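# Flip the serving platter face down onto the drying mat

## Task

Turn the serving platter, which starts face up, upside down and leave it resting face down on the drying mat, touching no fixed part of the rig (rails, edges, posts, braces, brackets, arm bases or mounts), then release it. Once it begins to tip, the attempt fails if it is moved quickly, or if it rotates or drops quickly after passing its on-edge position. It fails if any loose object is still held at the end, or if a closed gripper has both fingers pressing hard down on the platter. The platter must stay in place by itself, not only because the robot holds it. Anything the robot is touching at the end must not settle by more than about a fingernail's thickness once released. Nothing may be knocked or placed off the table.

## Robot and tools

Robot: two arms, left_arm and right_arm, each ending in a two-finger parallel gripper. The names are labels only and do not match image sides. left_arm's base is at (-0.049, +0.327, +0.140) m and right_arm's at (+0.031, -0.279, +0.140) m; both bases are slightly tilted. Mounting plates and the metal frame behind the arms count as fixed obstacles and as part of the adjacent arm for any "too close" message.

Frame: a single scene frame with its origin on the table top midway between the arms; +z up, +x out over the table, +y toward left_arm. Positions are in metres, orientations are quaternions written w first (qw, qx, qy, qz). In the gripper's own axes the fingers point along +z and close along y. end_effector_position is the point between the finger pads, roughly 1 cm back from the tips. Reported hand positions can be a little wrong, more so at long reach, and motions often stop a centimetre or more short, usually low.

Row layout (used by both motion tools): one flat list of 16 numbers covering both arms even if only one moves: left_arm x, y, z, qw, qx, qy, qz, opening, then right_arm x, y, z, qw, qx, qy, qz, opening. x, y, z and the quaternion are an absolute target pose in the scene frame, not an offset. Opening runs from -1 (closed) to +1 (fully open, 0.094 m). To keep an arm still, resend its whole pose and opening exactly as last reported before it stopped; to keep an orientation, repeat the same quaternion in every row rather than copying a drifted reading.

execute_actions(actions): a list of up to 15 actions, each a list of up to 15 rows, each row applied for one 1/30 s step; a short action repeats its last row to fill 15 steps. An empty list just returns state and images. Each step the target is clipped to at most 70 mm and 16 degrees from the measured hand pose, so distant targets take several actions, and the arm never goes beyond the last clipped pose. An action is rejected for both arms if any target lies over 0.6 m from the gripper's current position along any of its axes; if the first action fails this or any action is malformed, nothing runs.

move(target, speed, blocking): target is one 16-number row as above (absolute poses). The grippers travel in straight lines, finishing together, over 0.5 to 10 s; anything longer is cut off at 10 s. speed is the path's top speed in m/s, 0.002 to 0.5 (default 0.25), with turning capped at twice that value in rad/s. Openings are applied at the start. Paths ignore obstacles and the other arm, hands lag and can overshoot speed when the arm is nearly straight. Faster moves and targets set deeper past contact push harder. With blocking=false the result comes after 0.5 s while motion continues; use wait(0) to check, and stop or wait before issuing other motion. The result adds a "move:" line with the ending (done, off_target, moving, held, fault), the limits involved (paced = pose clipped; held = steps blocked, after which the arm may jump ahead fast), and each hand's distance to its target.

wait(seconds): 0 to 10 s with each arm holding its last command; ends early if a running move finishes. stop(): brakes a running move; it needs room to brake and fingers keep moving. zoom_image(camera, region): enlarges a region [x0, y0, x1, y1] (pixels, top-left origin, at most 504x504) of the latest image from cam_head_left, cam_head_right, cam_high, cam_low, cam_left_wrist or cam_right_wrist. read_manual(section): returns licence texts only. finished_scene(scene): ends the current scene (give its number) irreversibly and reports success; the goal must already hold stably.

Results: a state line per arm with hand position and quaternion, Hand target lines (the pose now being driven toward), grip_measured (finger opening on the command scale; each gripper may be off by about 1 mm), joint positions (last value is opening in metres), step readings of position with HELD marking limited steps, "pose unreachable" when the clearance check altered a command, FAULT and MOTOR HOT lines. Joint ranges (rad): waist -2.618 to 3.054, shoulder 0 to 3.142, elbow 0 to 3.142, wrist pitch and wrist yaw -1.571 to 1.571, wrist roll -2.094 to 2.094. Camera calibrations are given as pinhole+radial models with world-to-camera transforms; they may be slightly off.

Gripping: to hold something, command an opening about 0.03 under grip_measured; smaller gaps grip more gently. Pads push roughly 50 to 62 N and can spike on first contact; very thin parts are gripped more weakly.

Cautions: turn the platter slowly once it starts tilting and lower it gently so it does not spin or drop past its edge. Release it fully and open the gripper before ending; do not leave a closed gripper bearing down on it. Keep the platter clear of rails, edges and mounts, keep everything on the table, and never let the arms collide or press on each other. Holding loads heats motors: warnings start at 75 °C, a 10 s stop at 90 °C, and at 100 °C the arm goes limp and falls. A loose object may occasionally be nudged by an outside push.

Each tool is called in YAML: its name, and indented under it one key for each argument.

## Session

execute_actions:
  actions: []

Scene clock: 0.00 s.
left_arm: end_effector_position=(+0.4367, -0.1192, +0.3100) grip_measured=+1.000 end_effector_quat_wxyz=(+0.603, +0.298, +0.585, -0.453) | right_arm: end_effector_position=(+0.4223, -0.3355, +0.2408) grip_measured=+1.000 end_effector_quat_wxyz=(-0.173, +0.621, +0.569, +0.510)
Joint positions: left_arm=[-0.676  2.312  1.526  0.898  0.44   0.049  0.094] | right_arm=[-0.738  1.712  1.303 -1.082 -1.167  0.949  0.094]
Joint velocities: left_arm=[ 0.012 -0.012 -0.007 -0.022 -0.051  0.022  0.   ] | right_arm=[ 0.007  0.002 -0.007 -0.007 -0.095  0.007  0.   ]
Motor temperatures (°C, as the motors report them): left_arm=[23 22 22 22 22 20] | right_arm=[20 20 23 19 20 22]
Hand target (left_arm): +0.434, -0.122, +0.312; +0.600, +0.301, +0.585, -0.455
Hand target (right_arm): +0.424, -0.336, +0.247; -0.168, +0.617, +0.569, +0.516

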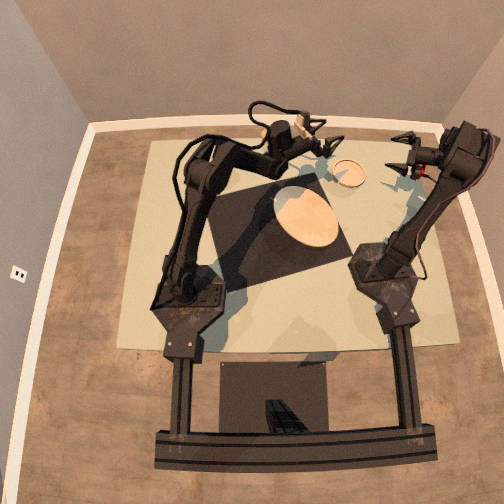

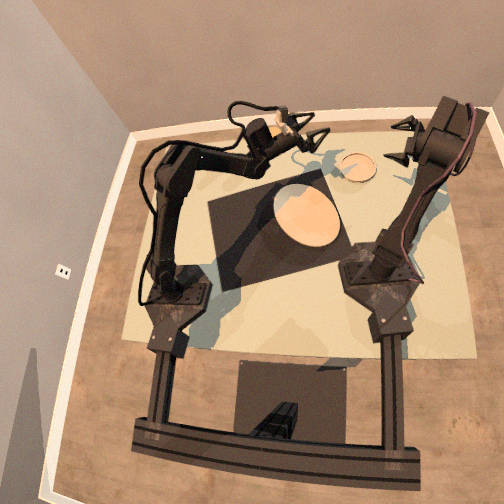

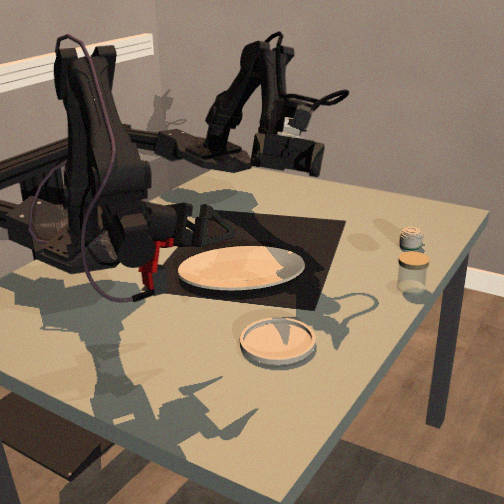

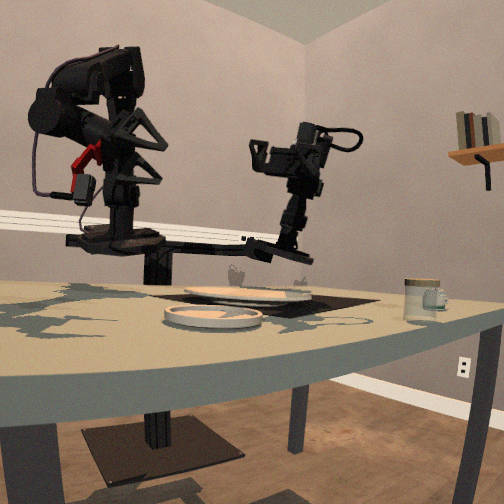

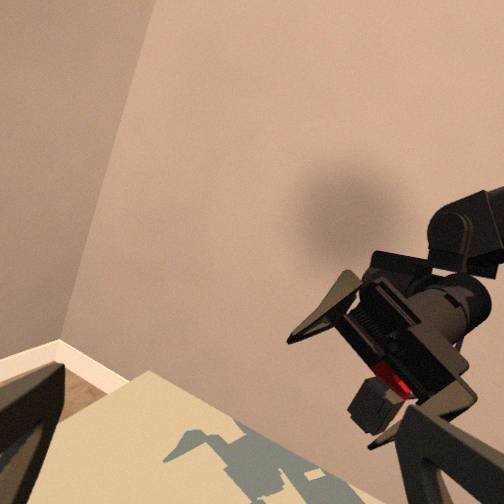

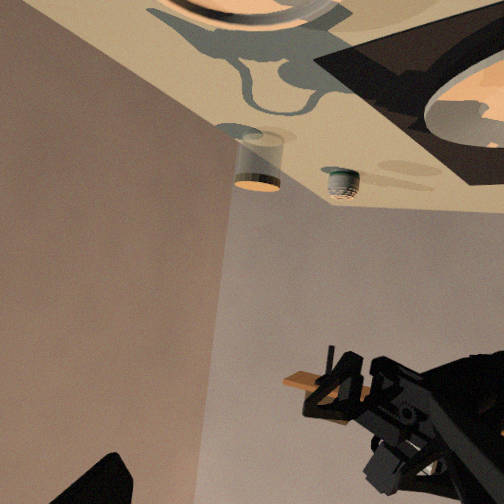

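zoom_image:
  camera: "cam_low"
  region: [140, 250, 400, 340]

zoom_image:
  camera: "cam_head_left"
  region: [190, 140, 390, 310]

zoom_image:
  camera: "cam_high"
  region: [140, 190, 360, 330]

Region (140, 250, 400, 340) of cam_low's 504x504 image, scaled by 1.938, with more detail than that image has; it fills the top 174 rows of this view, and the rest is white.

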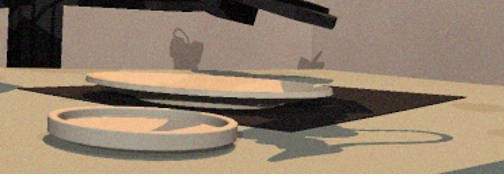

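Region (190, 140, 390, 310) of cam_head_left's 504x504 image, scaled by 2.520, with more detail than that image has; it fills the top 428 rows of this view, and the rest is white.

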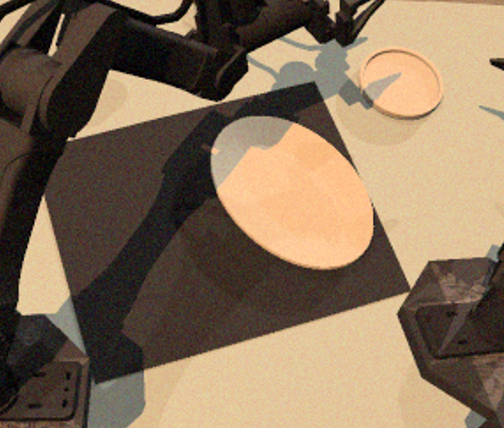

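Region (140, 190, 360, 330) of cam_high's 504x504 image, scaled by 2.291, with more detail than that image has; it fills the top 321 rows of this view, and the rest is white.

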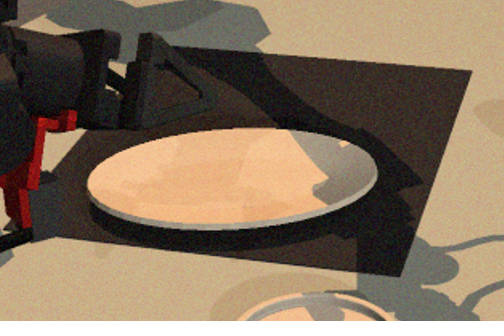

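move:
  target: [0.2,0.3,0.3,0.347,0.391,0.837,-0.162,1, 0.30,-0.26,0.09,0,0,0.887,0.462,-0.25]
  speed: 0.3

Scene clock: 116.53 s.
left_arm: end_effector_position=(+0.2025, +0.3011, +0.3028) grip_measured=+1.000 end_effector_quat_wxyz=(+0.353, +0.376, +0.841, -0.164) | right_arm: end_effector_position=(+0.3019, -0.2639, +0.0929) grip_measured=-0.248 end_effector_quat_wxyz=(-0.001, +0.006, +0.888, +0.460)
Joint positions: left_arm=[ 0.27   0.716  0.832 -1.026  0.616  0.98   0.094] | right_arm=[-0.601  1.899  0.934 -0.885 -0.827 -0.685  0.035]
Joint velocities: left_arm=[ 0.002 -0.002 -0.007 -0.007  0.007  0.022  0.   ] | right_arm=[-0.002 -0.012  0.002  0.022 -0.095  0.007  0.   ]
Motor temperatures (°C, as the motors report them): left_arm=[24 32 24 29 22 20] | right_arm=[20 25 24 19 21 22]
Hand target (left_arm): +0.203, +0.300, +0.308; +0.354, +0.377, +0.839, -0.172
Hand target (right_arm): +0.299, -0.260, +0.090; +0.000, -0.002, +0.887, +0.463
Off the commanded pose (left_arm): 0.004 m, 2 deg.
Off the commanded pose (right_arm): 0.005 m, 1 deg.
move: done
camera_calibration (this result's frames):
cam_left_wrist: T_world_to_cam=[[-0.66501, -0.728655, 0.16378, 0.303857], [-0.718948, 0.565229, -0.404513, 0.143167], [0.202177, -0.386754, -0.899747, 0.45199], [0, 0, 0, 1]] pos_world=[0.213616, 0.315293, 0.414824]
cam_right_wrist: T_world_to_cam=[[-0.2745, -0.521622, -0.807812, 0.0261139], [-0.898384, -0.160422, 0.408866, 0.250162], [-0.342865, 0.837959, -0.424581, 0.473718], [0, 0, 0, 1]] pos_world=[0.394331, -0.343203, 0.119944]

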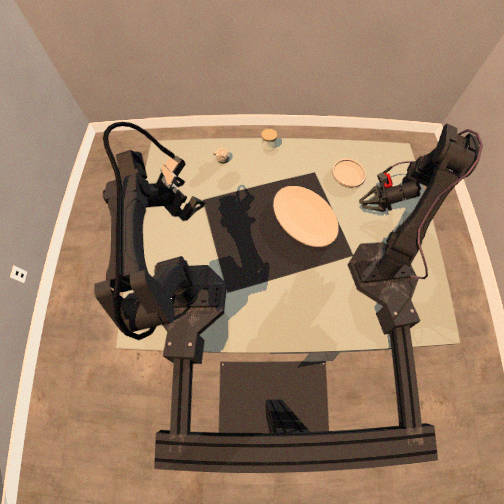

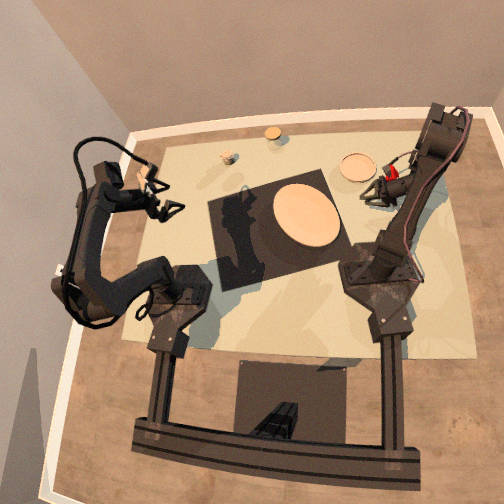

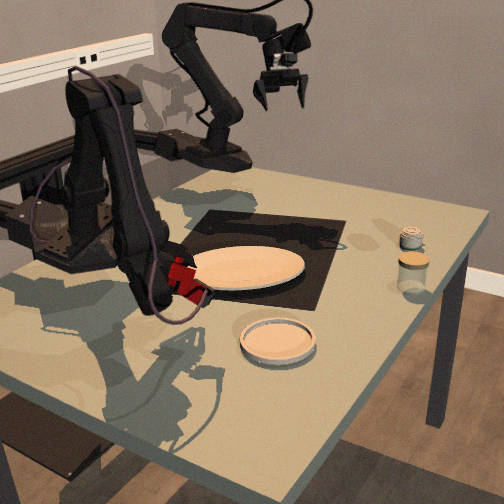

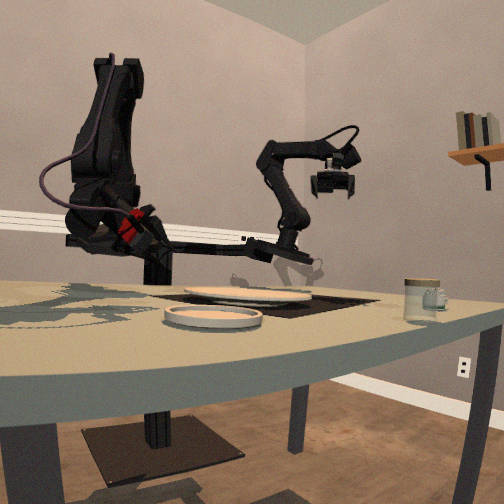

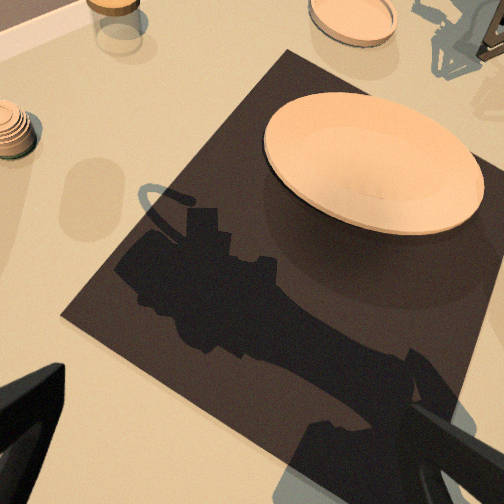

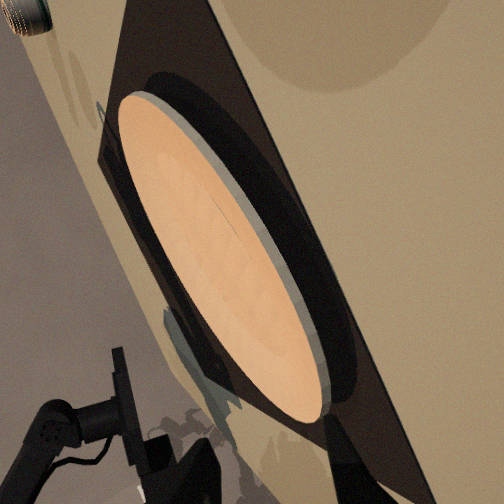

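zoom_image:
  camera: "cam_low"
  region: [110, 200, 260, 320]

zoom_image:
  camera: "cam_low"
  region: [240, 275, 330, 320]

Region (110, 200, 260, 320) of cam_low's 504x504 image, scaled by 3.360, with more detail than that image has; it fills the top 403 rows of this view, and the rest is white.

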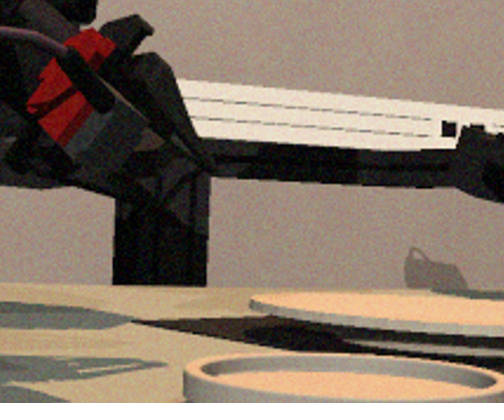

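Region (240, 275, 330, 320) of cam_low's 504x504 image, scaled by 5.600, with more detail than that image has.

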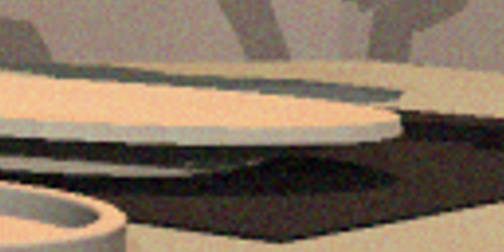

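move:
  target: [0.2025,0.3011,0.3028,0.353,0.376,0.841,-0.164,1, 0.30,-0.225,0.034,0,0,0.887,0.462,-0.25]
  speed: 0.1

zoom_image:
  camera: "cam_low"
  region: [120, 230, 240, 320]

zoom_image:
  camera: "cam_head_left"
  region: [300, 170, 420, 260]

Scene clock: 130.27 s.
left_arm: end_effector_position=(+0.2022, +0.3008, +0.3028) grip_measured=+1.000 end_effector_quat_wxyz=(+0.353, +0.377, +0.840, -0.164) | right_arm: end_effector_position=(+0.3021, -0.2308, +0.0334) grip_measured=-0.248 end_effector_quat_wxyz=(-0.003, +0.002, +0.892, +0.452)
Joint positions: left_arm=[ 0.27   0.716  0.832 -1.028  0.617  0.983  0.094] | right_arm=[-0.486  2.062  0.861 -0.519 -0.834 -0.52   0.035]
Joint velocities: left_arm=[-0.007  0.002  0.007  0.022  0.007 -0.022  0.   ] | right_arm=[ 0.002  0.007  0.007  0.007 -0.022  0.022  0.001]
Motor temperatures (°C, as the motors report them): left_arm=[24 29 25 27 23 20] | right_arm=[21 25 24 19 21 22]
Hand target (left_arm): +0.203, +0.301, +0.303; +0.353, +0.376, +0.841, -0.164
Hand target (right_arm): +0.300, -0.225, +0.034; +0.000, +0.000, +0.887, +0.462
Off the commanded pose (left_arm): 0.000 m, 0 deg.
Off the commanded pose (right_arm): 0.006 m, 1 deg.
move: done
camera_calibration (this result's frames):
cam_left_wrist: T_world_to_cam=[[-0.666872, -0.726925, 0.163896, 0.303265], [-0.717456, 0.566918, -0.404797, 0.142325], [0.201342, -0.387536, -0.899598, 0.452313], [0, 0, 0, 1]] pos_world=[0.213282, 0.315052, 0.414809]
cam_right_wrist: T_world_to_cam=[[-0.2693, -0.536922, -0.799495, -0.00997058], [-0.897033, -0.162236, 0.411109, 0.279073], [-0.35044, 0.827885, -0.437947, 0.42114], [0, 0, 0, 1]] pos_world=[0.395237, -0.308734, 0.0617362]

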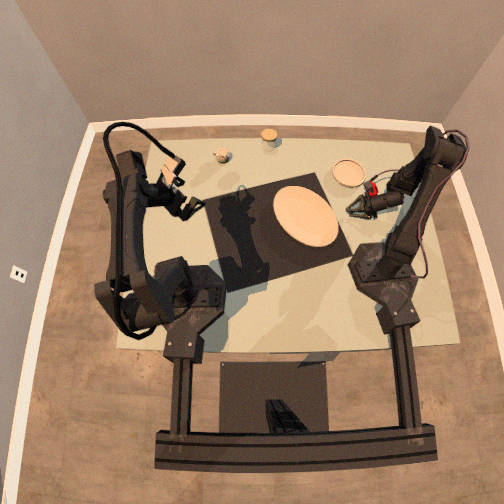

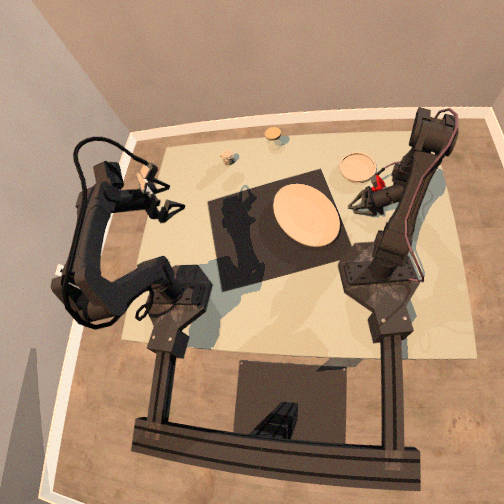

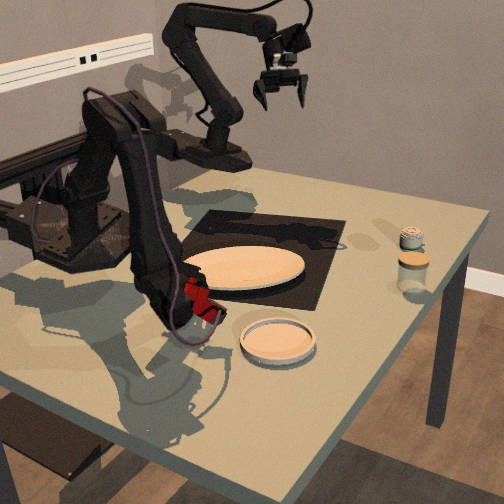

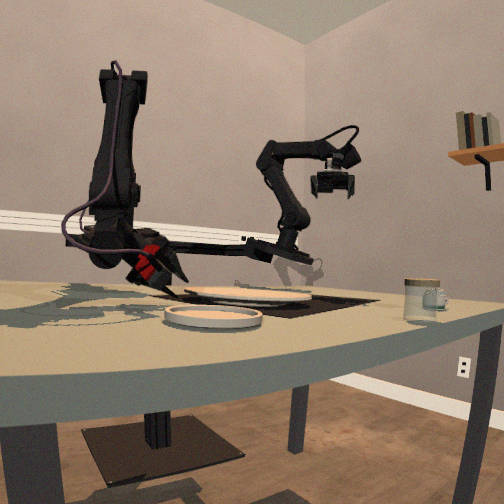

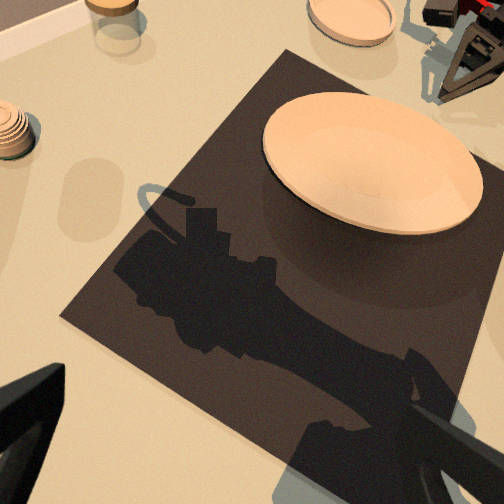

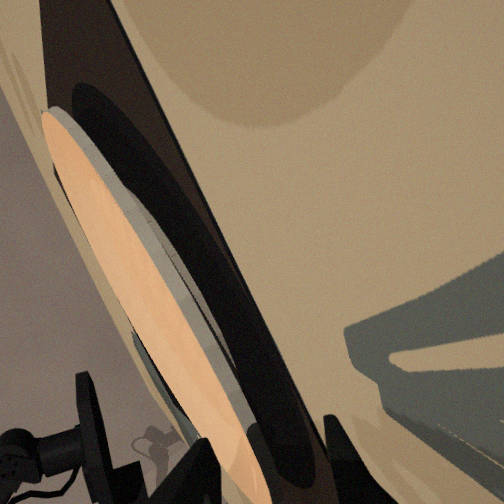

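Region (120, 230, 240, 320) of cam_low's 504x504 image, scaled by 4.200, with more detail than that image has; it fills the top 378 rows of this view, and the rest is white.

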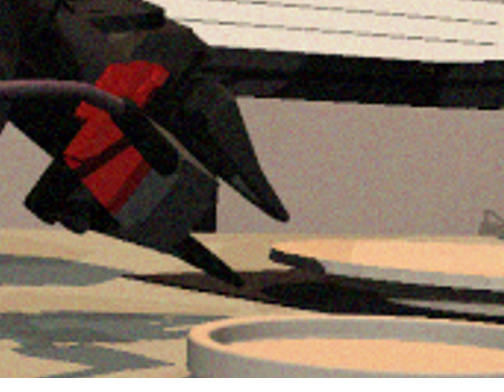

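Region (300, 170, 420, 260) of cam_head_left's 504x504 image, scaled by 4.200, with more detail than that image has; it fills the top 378 rows of this view, and the rest is white.

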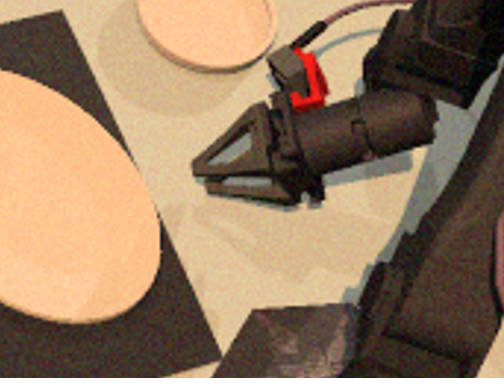

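move:
  target: [0.2025,0.3011,0.3028,0.353,0.376,0.841,-0.164,1, 0.286,-0.185,0.033,0,0,0.887,0.462,-0.25]
  speed: 0.06

zoom_image:
  camera: "cam_low"
  region: [140, 240, 240, 315]

zoom_image:
  camera: "cam_head_left"
  region: [300, 170, 420, 260]

Scene clock: 146.23 s.
left_arm: end_effector_position=(+0.2022, +0.3008, +0.3028) grip_measured=+1.000 end_effector_quat_wxyz=(+0.353, +0.377, +0.840, -0.164) | right_arm: end_effector_position=(+0.2847, -0.1891, +0.0269) grip_measured=-0.248 end_effector_quat_wxyz=(-0.011, +0.007, +0.891, +0.454)
Joint positions: left_arm=[ 0.27   0.716  0.832 -1.028  0.617  0.983  0.094] | right_arm=[-0.355  2.044  0.714 -0.261 -0.846 -0.32   0.035]
Joint velocities: left_arm=[-0.002  0.002 -0.007  0.037  0.051  0.051  0.   ] | right_arm=[-0.012  0.022 -0.017  0.051  0.037 -0.037  0.   ]
Motor temperatures (°C, as the motors report them): left_arm=[23 27 25 27 23 20] | right_arm=[21 25 23 19 21 22]
Hand target (left_arm): +0.202, +0.301, +0.303; +0.353, +0.376, +0.841, -0.164
Hand target (right_arm): +0.286, -0.185, +0.033; +0.001, +0.000, +0.887, +0.462
Off the commanded pose (left_arm): 0.000 m, 0 deg.
Off the commanded pose (right_arm): 0.007 m, 2 deg.
move: done
camera_calibration (this result's frames):
cam_left_wrist: T_world_to_cam=[[-0.666872, -0.726925, 0.163896, 0.303265], [-0.717456, 0.566918, -0.404797, 0.142325], [0.201342, -0.387536, -0.899598, 0.452313], [0, 0, 0, 1]] pos_world=[0.213282, 0.315052, 0.414809]
cam_right_wrist: T_world_to_cam=[[-0.286427, -0.532822, -0.796279, 0.00809641], [-0.88901, -0.162084, 0.42824, 0.27014], [-0.35724, 0.83056, -0.427259, 0.37992], [0, 0, 0, 1]] pos_world=[0.378199, -0.267447, 0.0530865]

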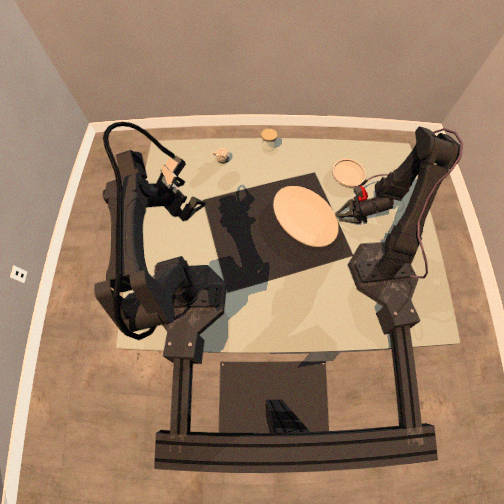

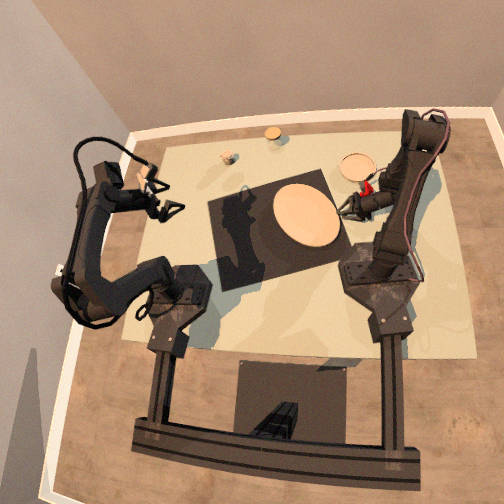

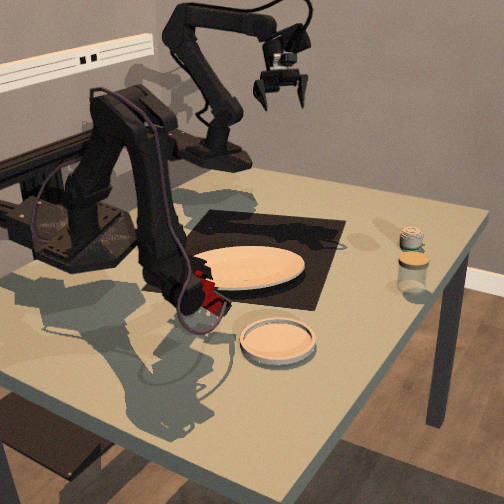

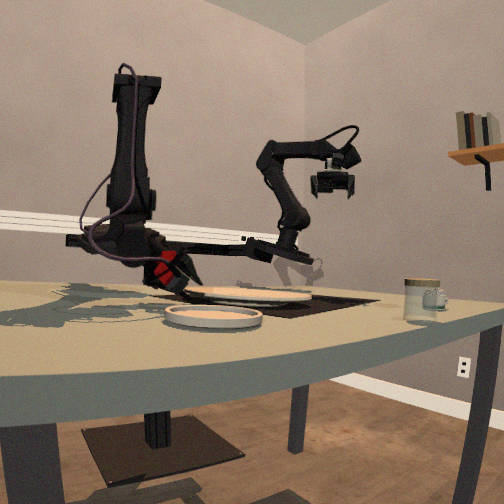

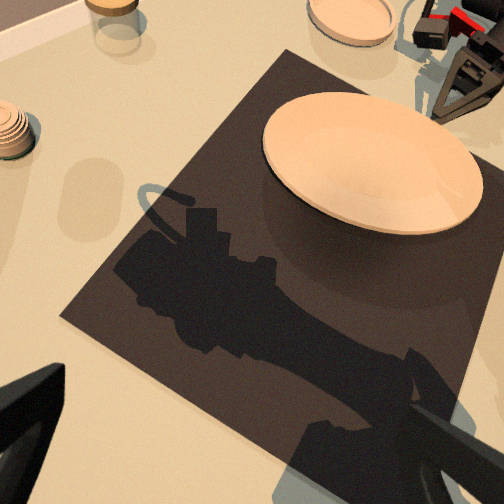

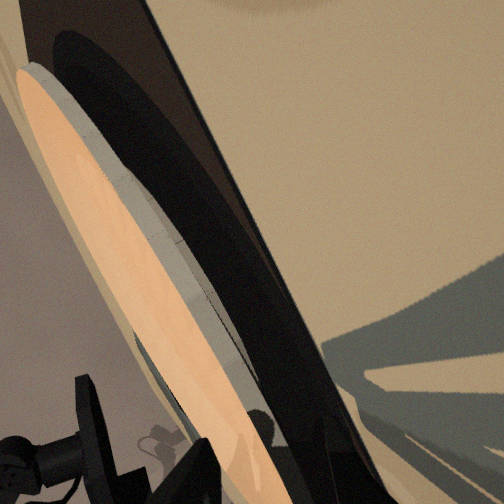

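Region (140, 240, 240, 315) of cam_low's 504x504 image, scaled by 5.040, with more detail than that image has; it fills the top 378 rows of this view, and the rest is white.

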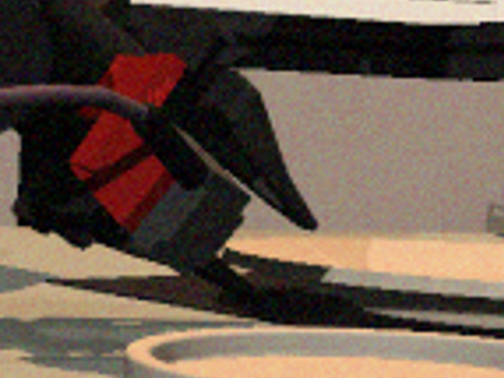

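Region (300, 170, 420, 260) of cam_head_left's 504x504 image, scaled by 4.200, with more detail than that image has; it fills the top 378 rows of this view, and the rest is white.

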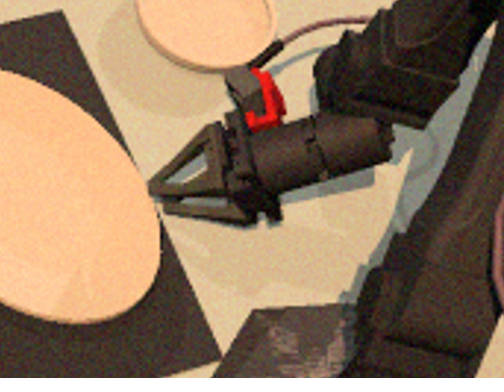

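move:
  target: [0.2025,0.3011,0.3028,0.353,0.376,0.841,-0.164,1, 0.286,-0.160,0.034,0,0,0.887,0.462,-0.25]
  speed: 0.04

zoom_image:
  camera: "cam_low"
  region: [150, 240, 250, 315]

zoom_image:
  camera: "cam_head_left"
  region: [280, 170, 400, 260]

Scene clock: 156.77 s.
left_arm: end_effector_position=(+0.2022, +0.3008, +0.3028) grip_measured=+1.000 end_effector_quat_wxyz=(+0.353, +0.377, +0.840, -0.164) | right_arm: end_effector_position=(+0.2832, -0.1659, +0.0264) grip_measured=-0.248 end_effector_quat_wxyz=(-0.014, +0.009, +0.892, +0.451)
Joint positions: left_arm=[ 0.27   0.716  0.832 -1.028  0.617  0.983  0.094] | right_arm=[-0.263  2.031  0.662 -0.12  -0.835 -0.175  0.035]
Joint velocities: left_arm=[ 0.002 -0.002 -0.007 -0.007 -0.081  0.007  0.   ] | right_arm=[ 0.007  0.002  0.002  0.081 -0.081  0.022 -0.001]
Motor temperatures (°C, as the motors report them): left_arm=[23 26 25 27 23 20] | right_arm=[21 25 23 19 21 22]
Hand target (left_arm): +0.202, +0.301, +0.303; +0.353, +0.376, +0.841, -0.164
Hand target (right_arm): +0.286, -0.160, +0.034; +0.000, +0.000, +0.887, +0.462
Off the commanded pose (left_arm): 0.000 m, 0 deg.
Off the commanded pose (right_arm): 0.010 m, 2 deg.
move: done
camera_calibration (this result's frames):
cam_left_wrist: T_world_to_cam=[[-0.666872, -0.726925, 0.163896, 0.303265], [-0.717456, 0.566918, -0.404797, 0.142325], [0.201342, -0.387536, -0.899598, 0.452313], [0, 0, 0, 1]] pos_world=[0.213282, 0.315052, 0.414809]
cam_right_wrist: T_world_to_cam=[[-0.291848, -0.538375, -0.790555, 0.0201222], [-0.886657, -0.157686, 0.434711, 0.272689], [-0.358697, 0.827821, -0.431334, 0.359967], [0, 0, 0, 1]] pos_world=[0.376774, -0.244156, 0.0526323]

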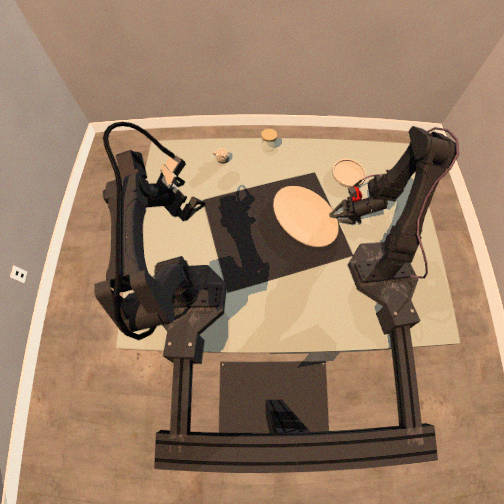

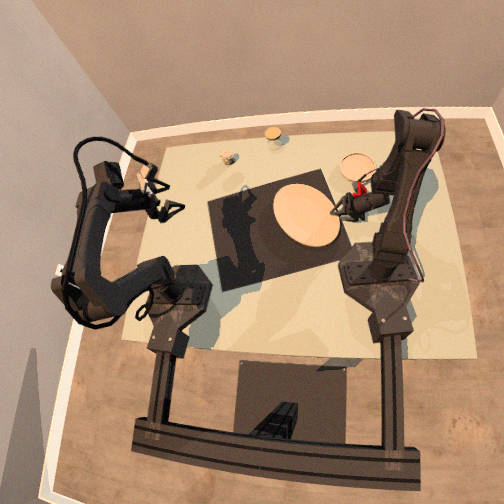

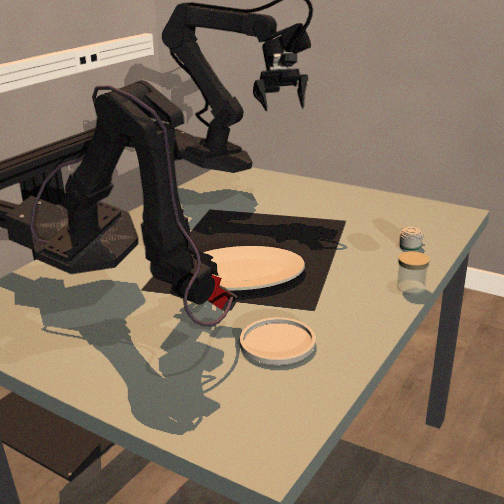

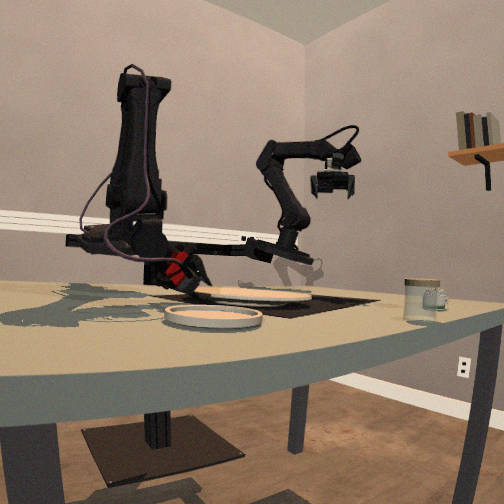

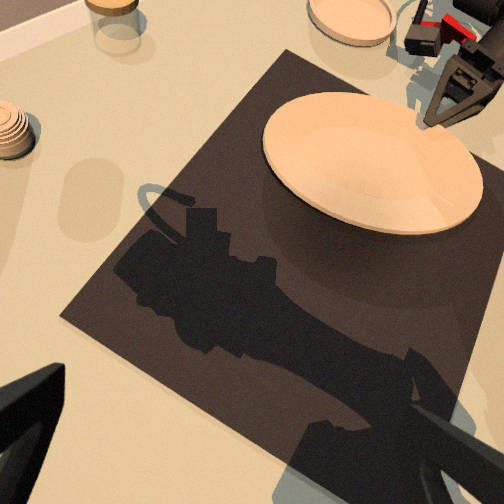

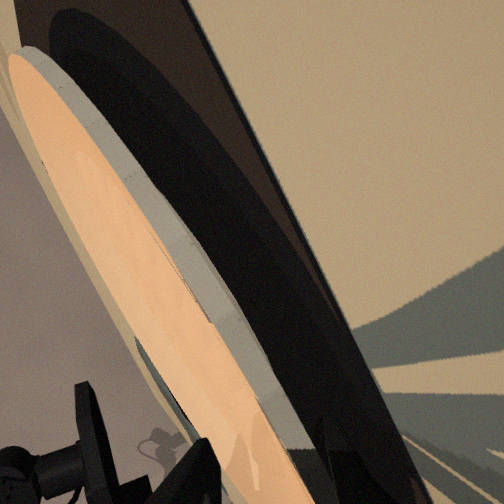

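Region (150, 240, 250, 315) of cam_low's 504x504 image, scaled by 5.040, with more detail than that image has; it fills the top 378 rows of this view, and the rest is white.

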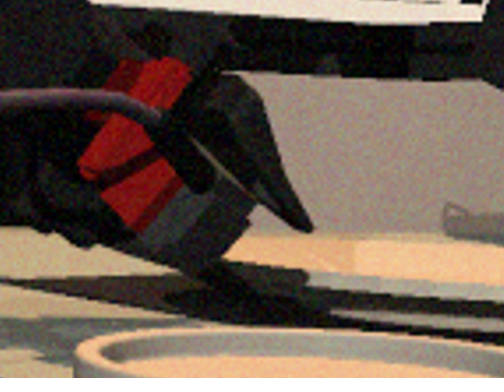

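Region (280, 170, 400, 260) of cam_head_left's 504x504 image, scaled by 4.200, with more detail than that image has; it fills the top 378 rows of this view, and the rest is white.

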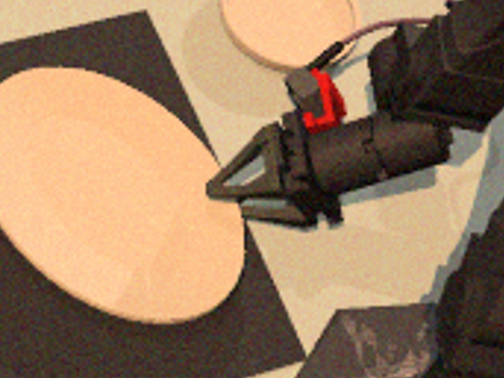

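zoom_image:
  camera: "cam_right_wrist"
  region: [160, 344, 440, 504]

zoom_image:
  camera: "cam_head_right"
  region: [310, 185, 380, 240]

Region (160, 344, 440, 504) of cam_right_wrist's 504x504 image, scaled by 1.800, with more detail than that image has; it fills the top 288 rows of this view, and the rest is white.

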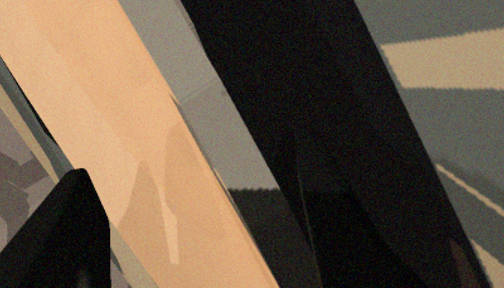

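Region (310, 185, 380, 240) of cam_head_right's 504x504 image, scaled by 7.200, with more detail than that image has; it fills the top 396 rows of this view, and the rest is white.

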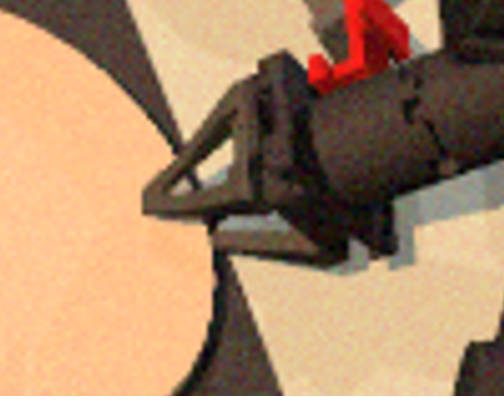

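move:
  target: [0.2025,0.3011,0.3028,0.353,0.376,0.841,-0.164,1, 0.286,-0.150,0.035,0,0,0.887,0.462,-0.25]
  speed: 0.03

move:
  target: [0.2025,0.3011,0.3028,0.353,0.376,0.841,-0.164,1, 0.286,-0.144,0.07,0,0,0.887,0.462,-0.25]
  speed: 0.03

zoom_image:
  camera: "cam_low"
  region: [140, 220, 330, 320]

Scene clock: 169.73 s.
left_arm: end_effector_position=(+0.2022, +0.3008, +0.3028) grip_measured=+1.000 end_effector_quat_wxyz=(+0.353, +0.377, +0.840, -0.164) | right_arm: end_effector_position=(+0.2861, -0.1600, +0.0227) grip_measured=-0.248 end_effector_quat_wxyz=(-0.008, +0.010, +0.898, +0.441)
Joint positions: left_arm=[ 0.27   0.716  0.832 -1.028  0.617  0.983  0.094] | right_arm=[-0.229  2.031  0.648 -0.051 -0.81  -0.116  0.035]
Joint velocities: left_arm=[-0.012 -0.012 -0.002 -0.022 -0.007  0.007  0.   ] | right_arm=[-0.007  0.012 -0.017  0.066 -0.022  0.051 -0.002]
Motor temperatures (°C, as the motors report them): left_arm=[23 26 25 27 23 20] | right_arm=[21 26 23 19 21 22]
Hand target (left_arm): +0.202, +0.301, +0.303; +0.353, +0.376, +0.841, -0.164
Hand target (right_arm): +0.286, -0.150, +0.035; -0.000, +0.000, +0.887, +0.462
Off the commanded pose (left_arm): 0.000 m, 0 deg.
Off the commanded pose (right_arm): 0.016 m, 3 deg.
move: off_target (right_arm)
camera_calibration (this result's frames):
cam_left_wrist: T_world_to_cam=[[-0.666872, -0.726925, 0.163896, 0.303265], [-0.717456, 0.566918, -0.404797, 0.142325], [0.201342, -0.387536, -0.899598, 0.452313], [0, 0, 0, 1]] pos_world=[0.213282, 0.315052, 0.414809]
cam_right_wrist: T_world_to_cam=[[-0.287693, -0.555278, -0.78032, 0.0170591], [-0.891217, -0.143104, 0.430412, 0.281562], [-0.350665, 0.81926, -0.453703, 0.351323], [0, 0, 0, 1]] pos_world=[0.379037, -0.23806, 0.0515203]

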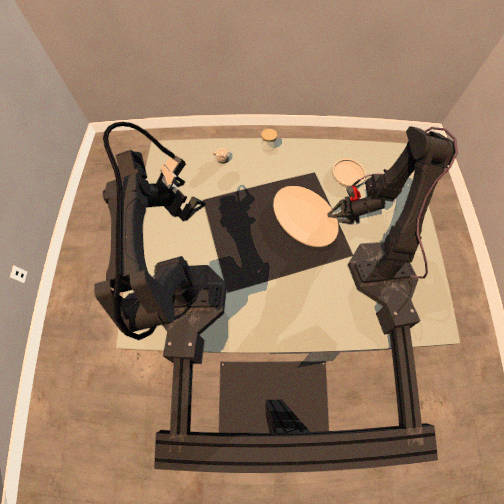

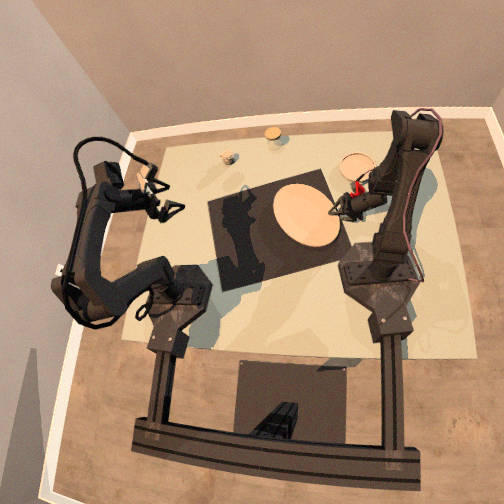

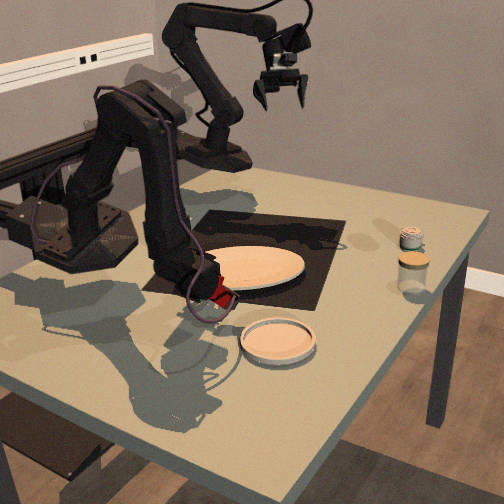

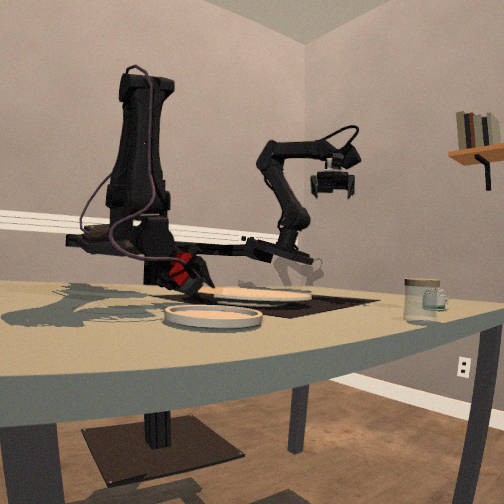

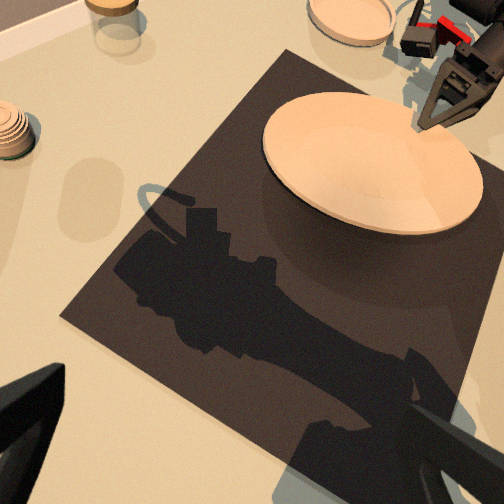

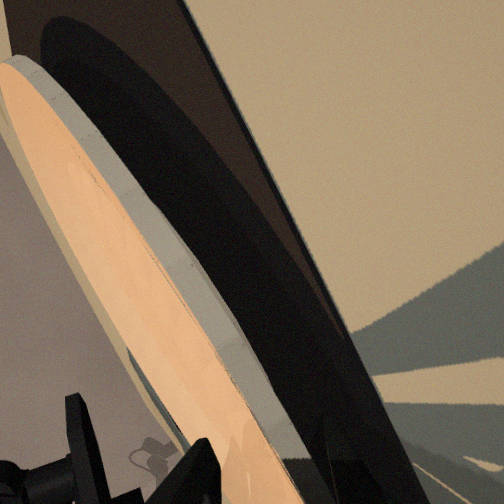

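Scene clock: 171.67 s.
left_arm: end_effector_position=(+0.2022, +0.3008, +0.3028) grip_measured=+1.000 end_effector_quat_wxyz=(+0.353, +0.377, +0.840, -0.164) | right_arm: end_effector_position=(+0.2894, -0.1576, +0.0526) grip_measured=-0.248 end_effector_quat_wxyz=(-0.001, +0.008, +0.904, +0.427)
Joint positions: left_arm=[ 0.27   0.716  0.832 -1.028  0.617  0.983  0.094] | right_arm=[-0.191  1.864  0.613 -0.122 -0.774 -0.056  0.035]
Joint velocities: left_arm=[-0.002 -0.002  0.007 -0.007 -0.081  0.007  0.   ] | right_arm=[-0.007 -0.017  0.007  0.037  0.022 -0.037  0.   ]
Motor temperatures (°C, as the motors report them): left_arm=[23 26 25 27 23 20] | right_arm=[21 26 23 19 21 22]
Hand target (left_arm): +0.202, +0.301, +0.303; +0.353, +0.376, +0.841, -0.164
Hand target (right_arm): +0.286, -0.145, +0.069; -0.000, +0.000, +0.887, +0.462
Off the commanded pose (left_arm): 0.000 m, 0 deg.
Off the commanded pose (right_arm): 0.022 m, 5 deg.
move: off_target (right_arm)
camera_calibration (this result's frames):
cam_left_wrist: T_world_to_cam=[[-0.666872, -0.726925, 0.163896, 0.303265], [-0.717456, 0.566918, -0.404797, 0.142325], [0.201342, -0.387536, -0.899598, 0.452313], [0, 0, 0, 1]] pos_world=[0.213282, 0.315052, 0.414809]
cam_right_wrist: T_world_to_cam=[[-0.278568, -0.577879, -0.767109, 0.0358161], [-0.897955, -0.126629, 0.421476, 0.276958], [-0.3407, 0.806239, -0.483634, 0.360699], [0, 0, 0, 1]] pos_world=[0.381563, -0.235041, 0.0851901]

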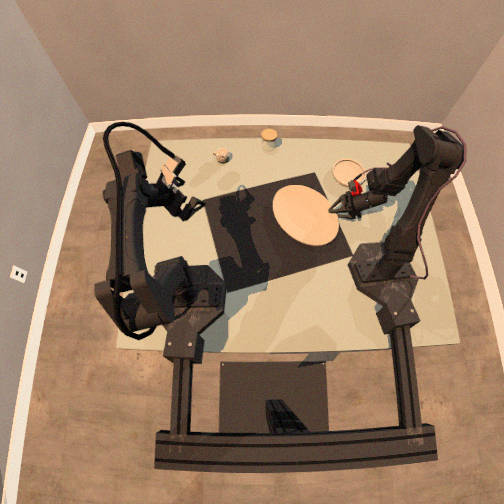

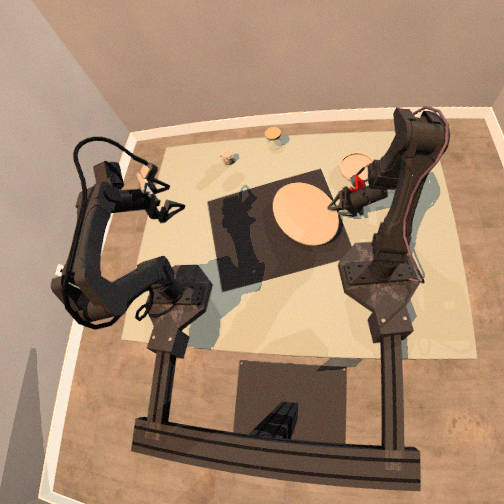

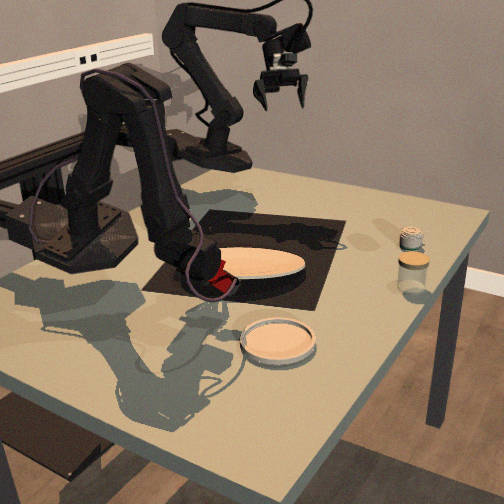

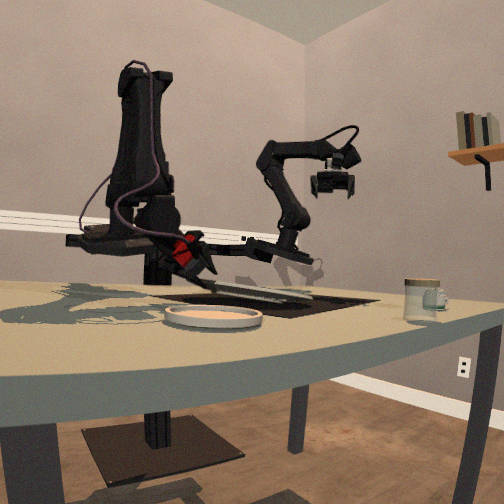

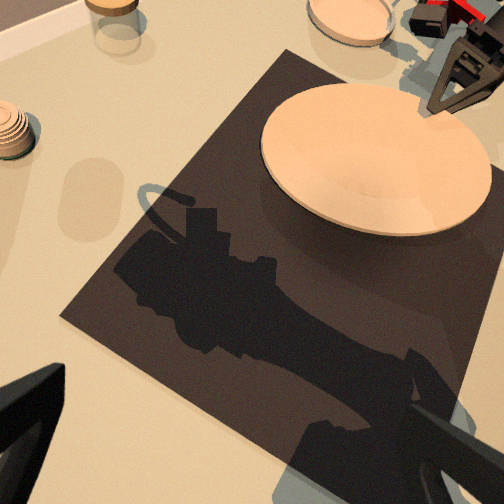

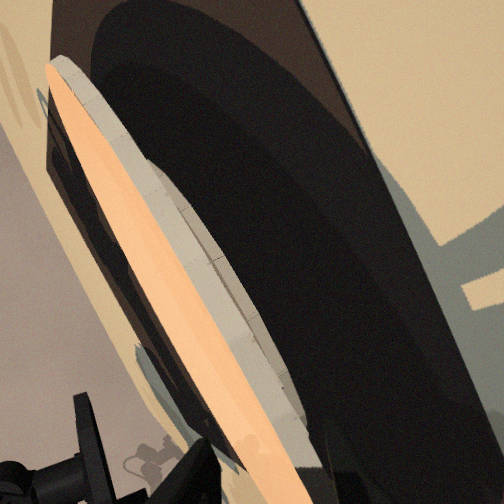

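Region (140, 220, 330, 320) of cam_low's 504x504 image, scaled by 2.653, with more detail than that image has; it fills the top 265 rows of this view, and the rest is white.

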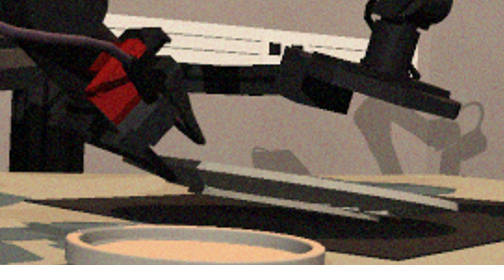

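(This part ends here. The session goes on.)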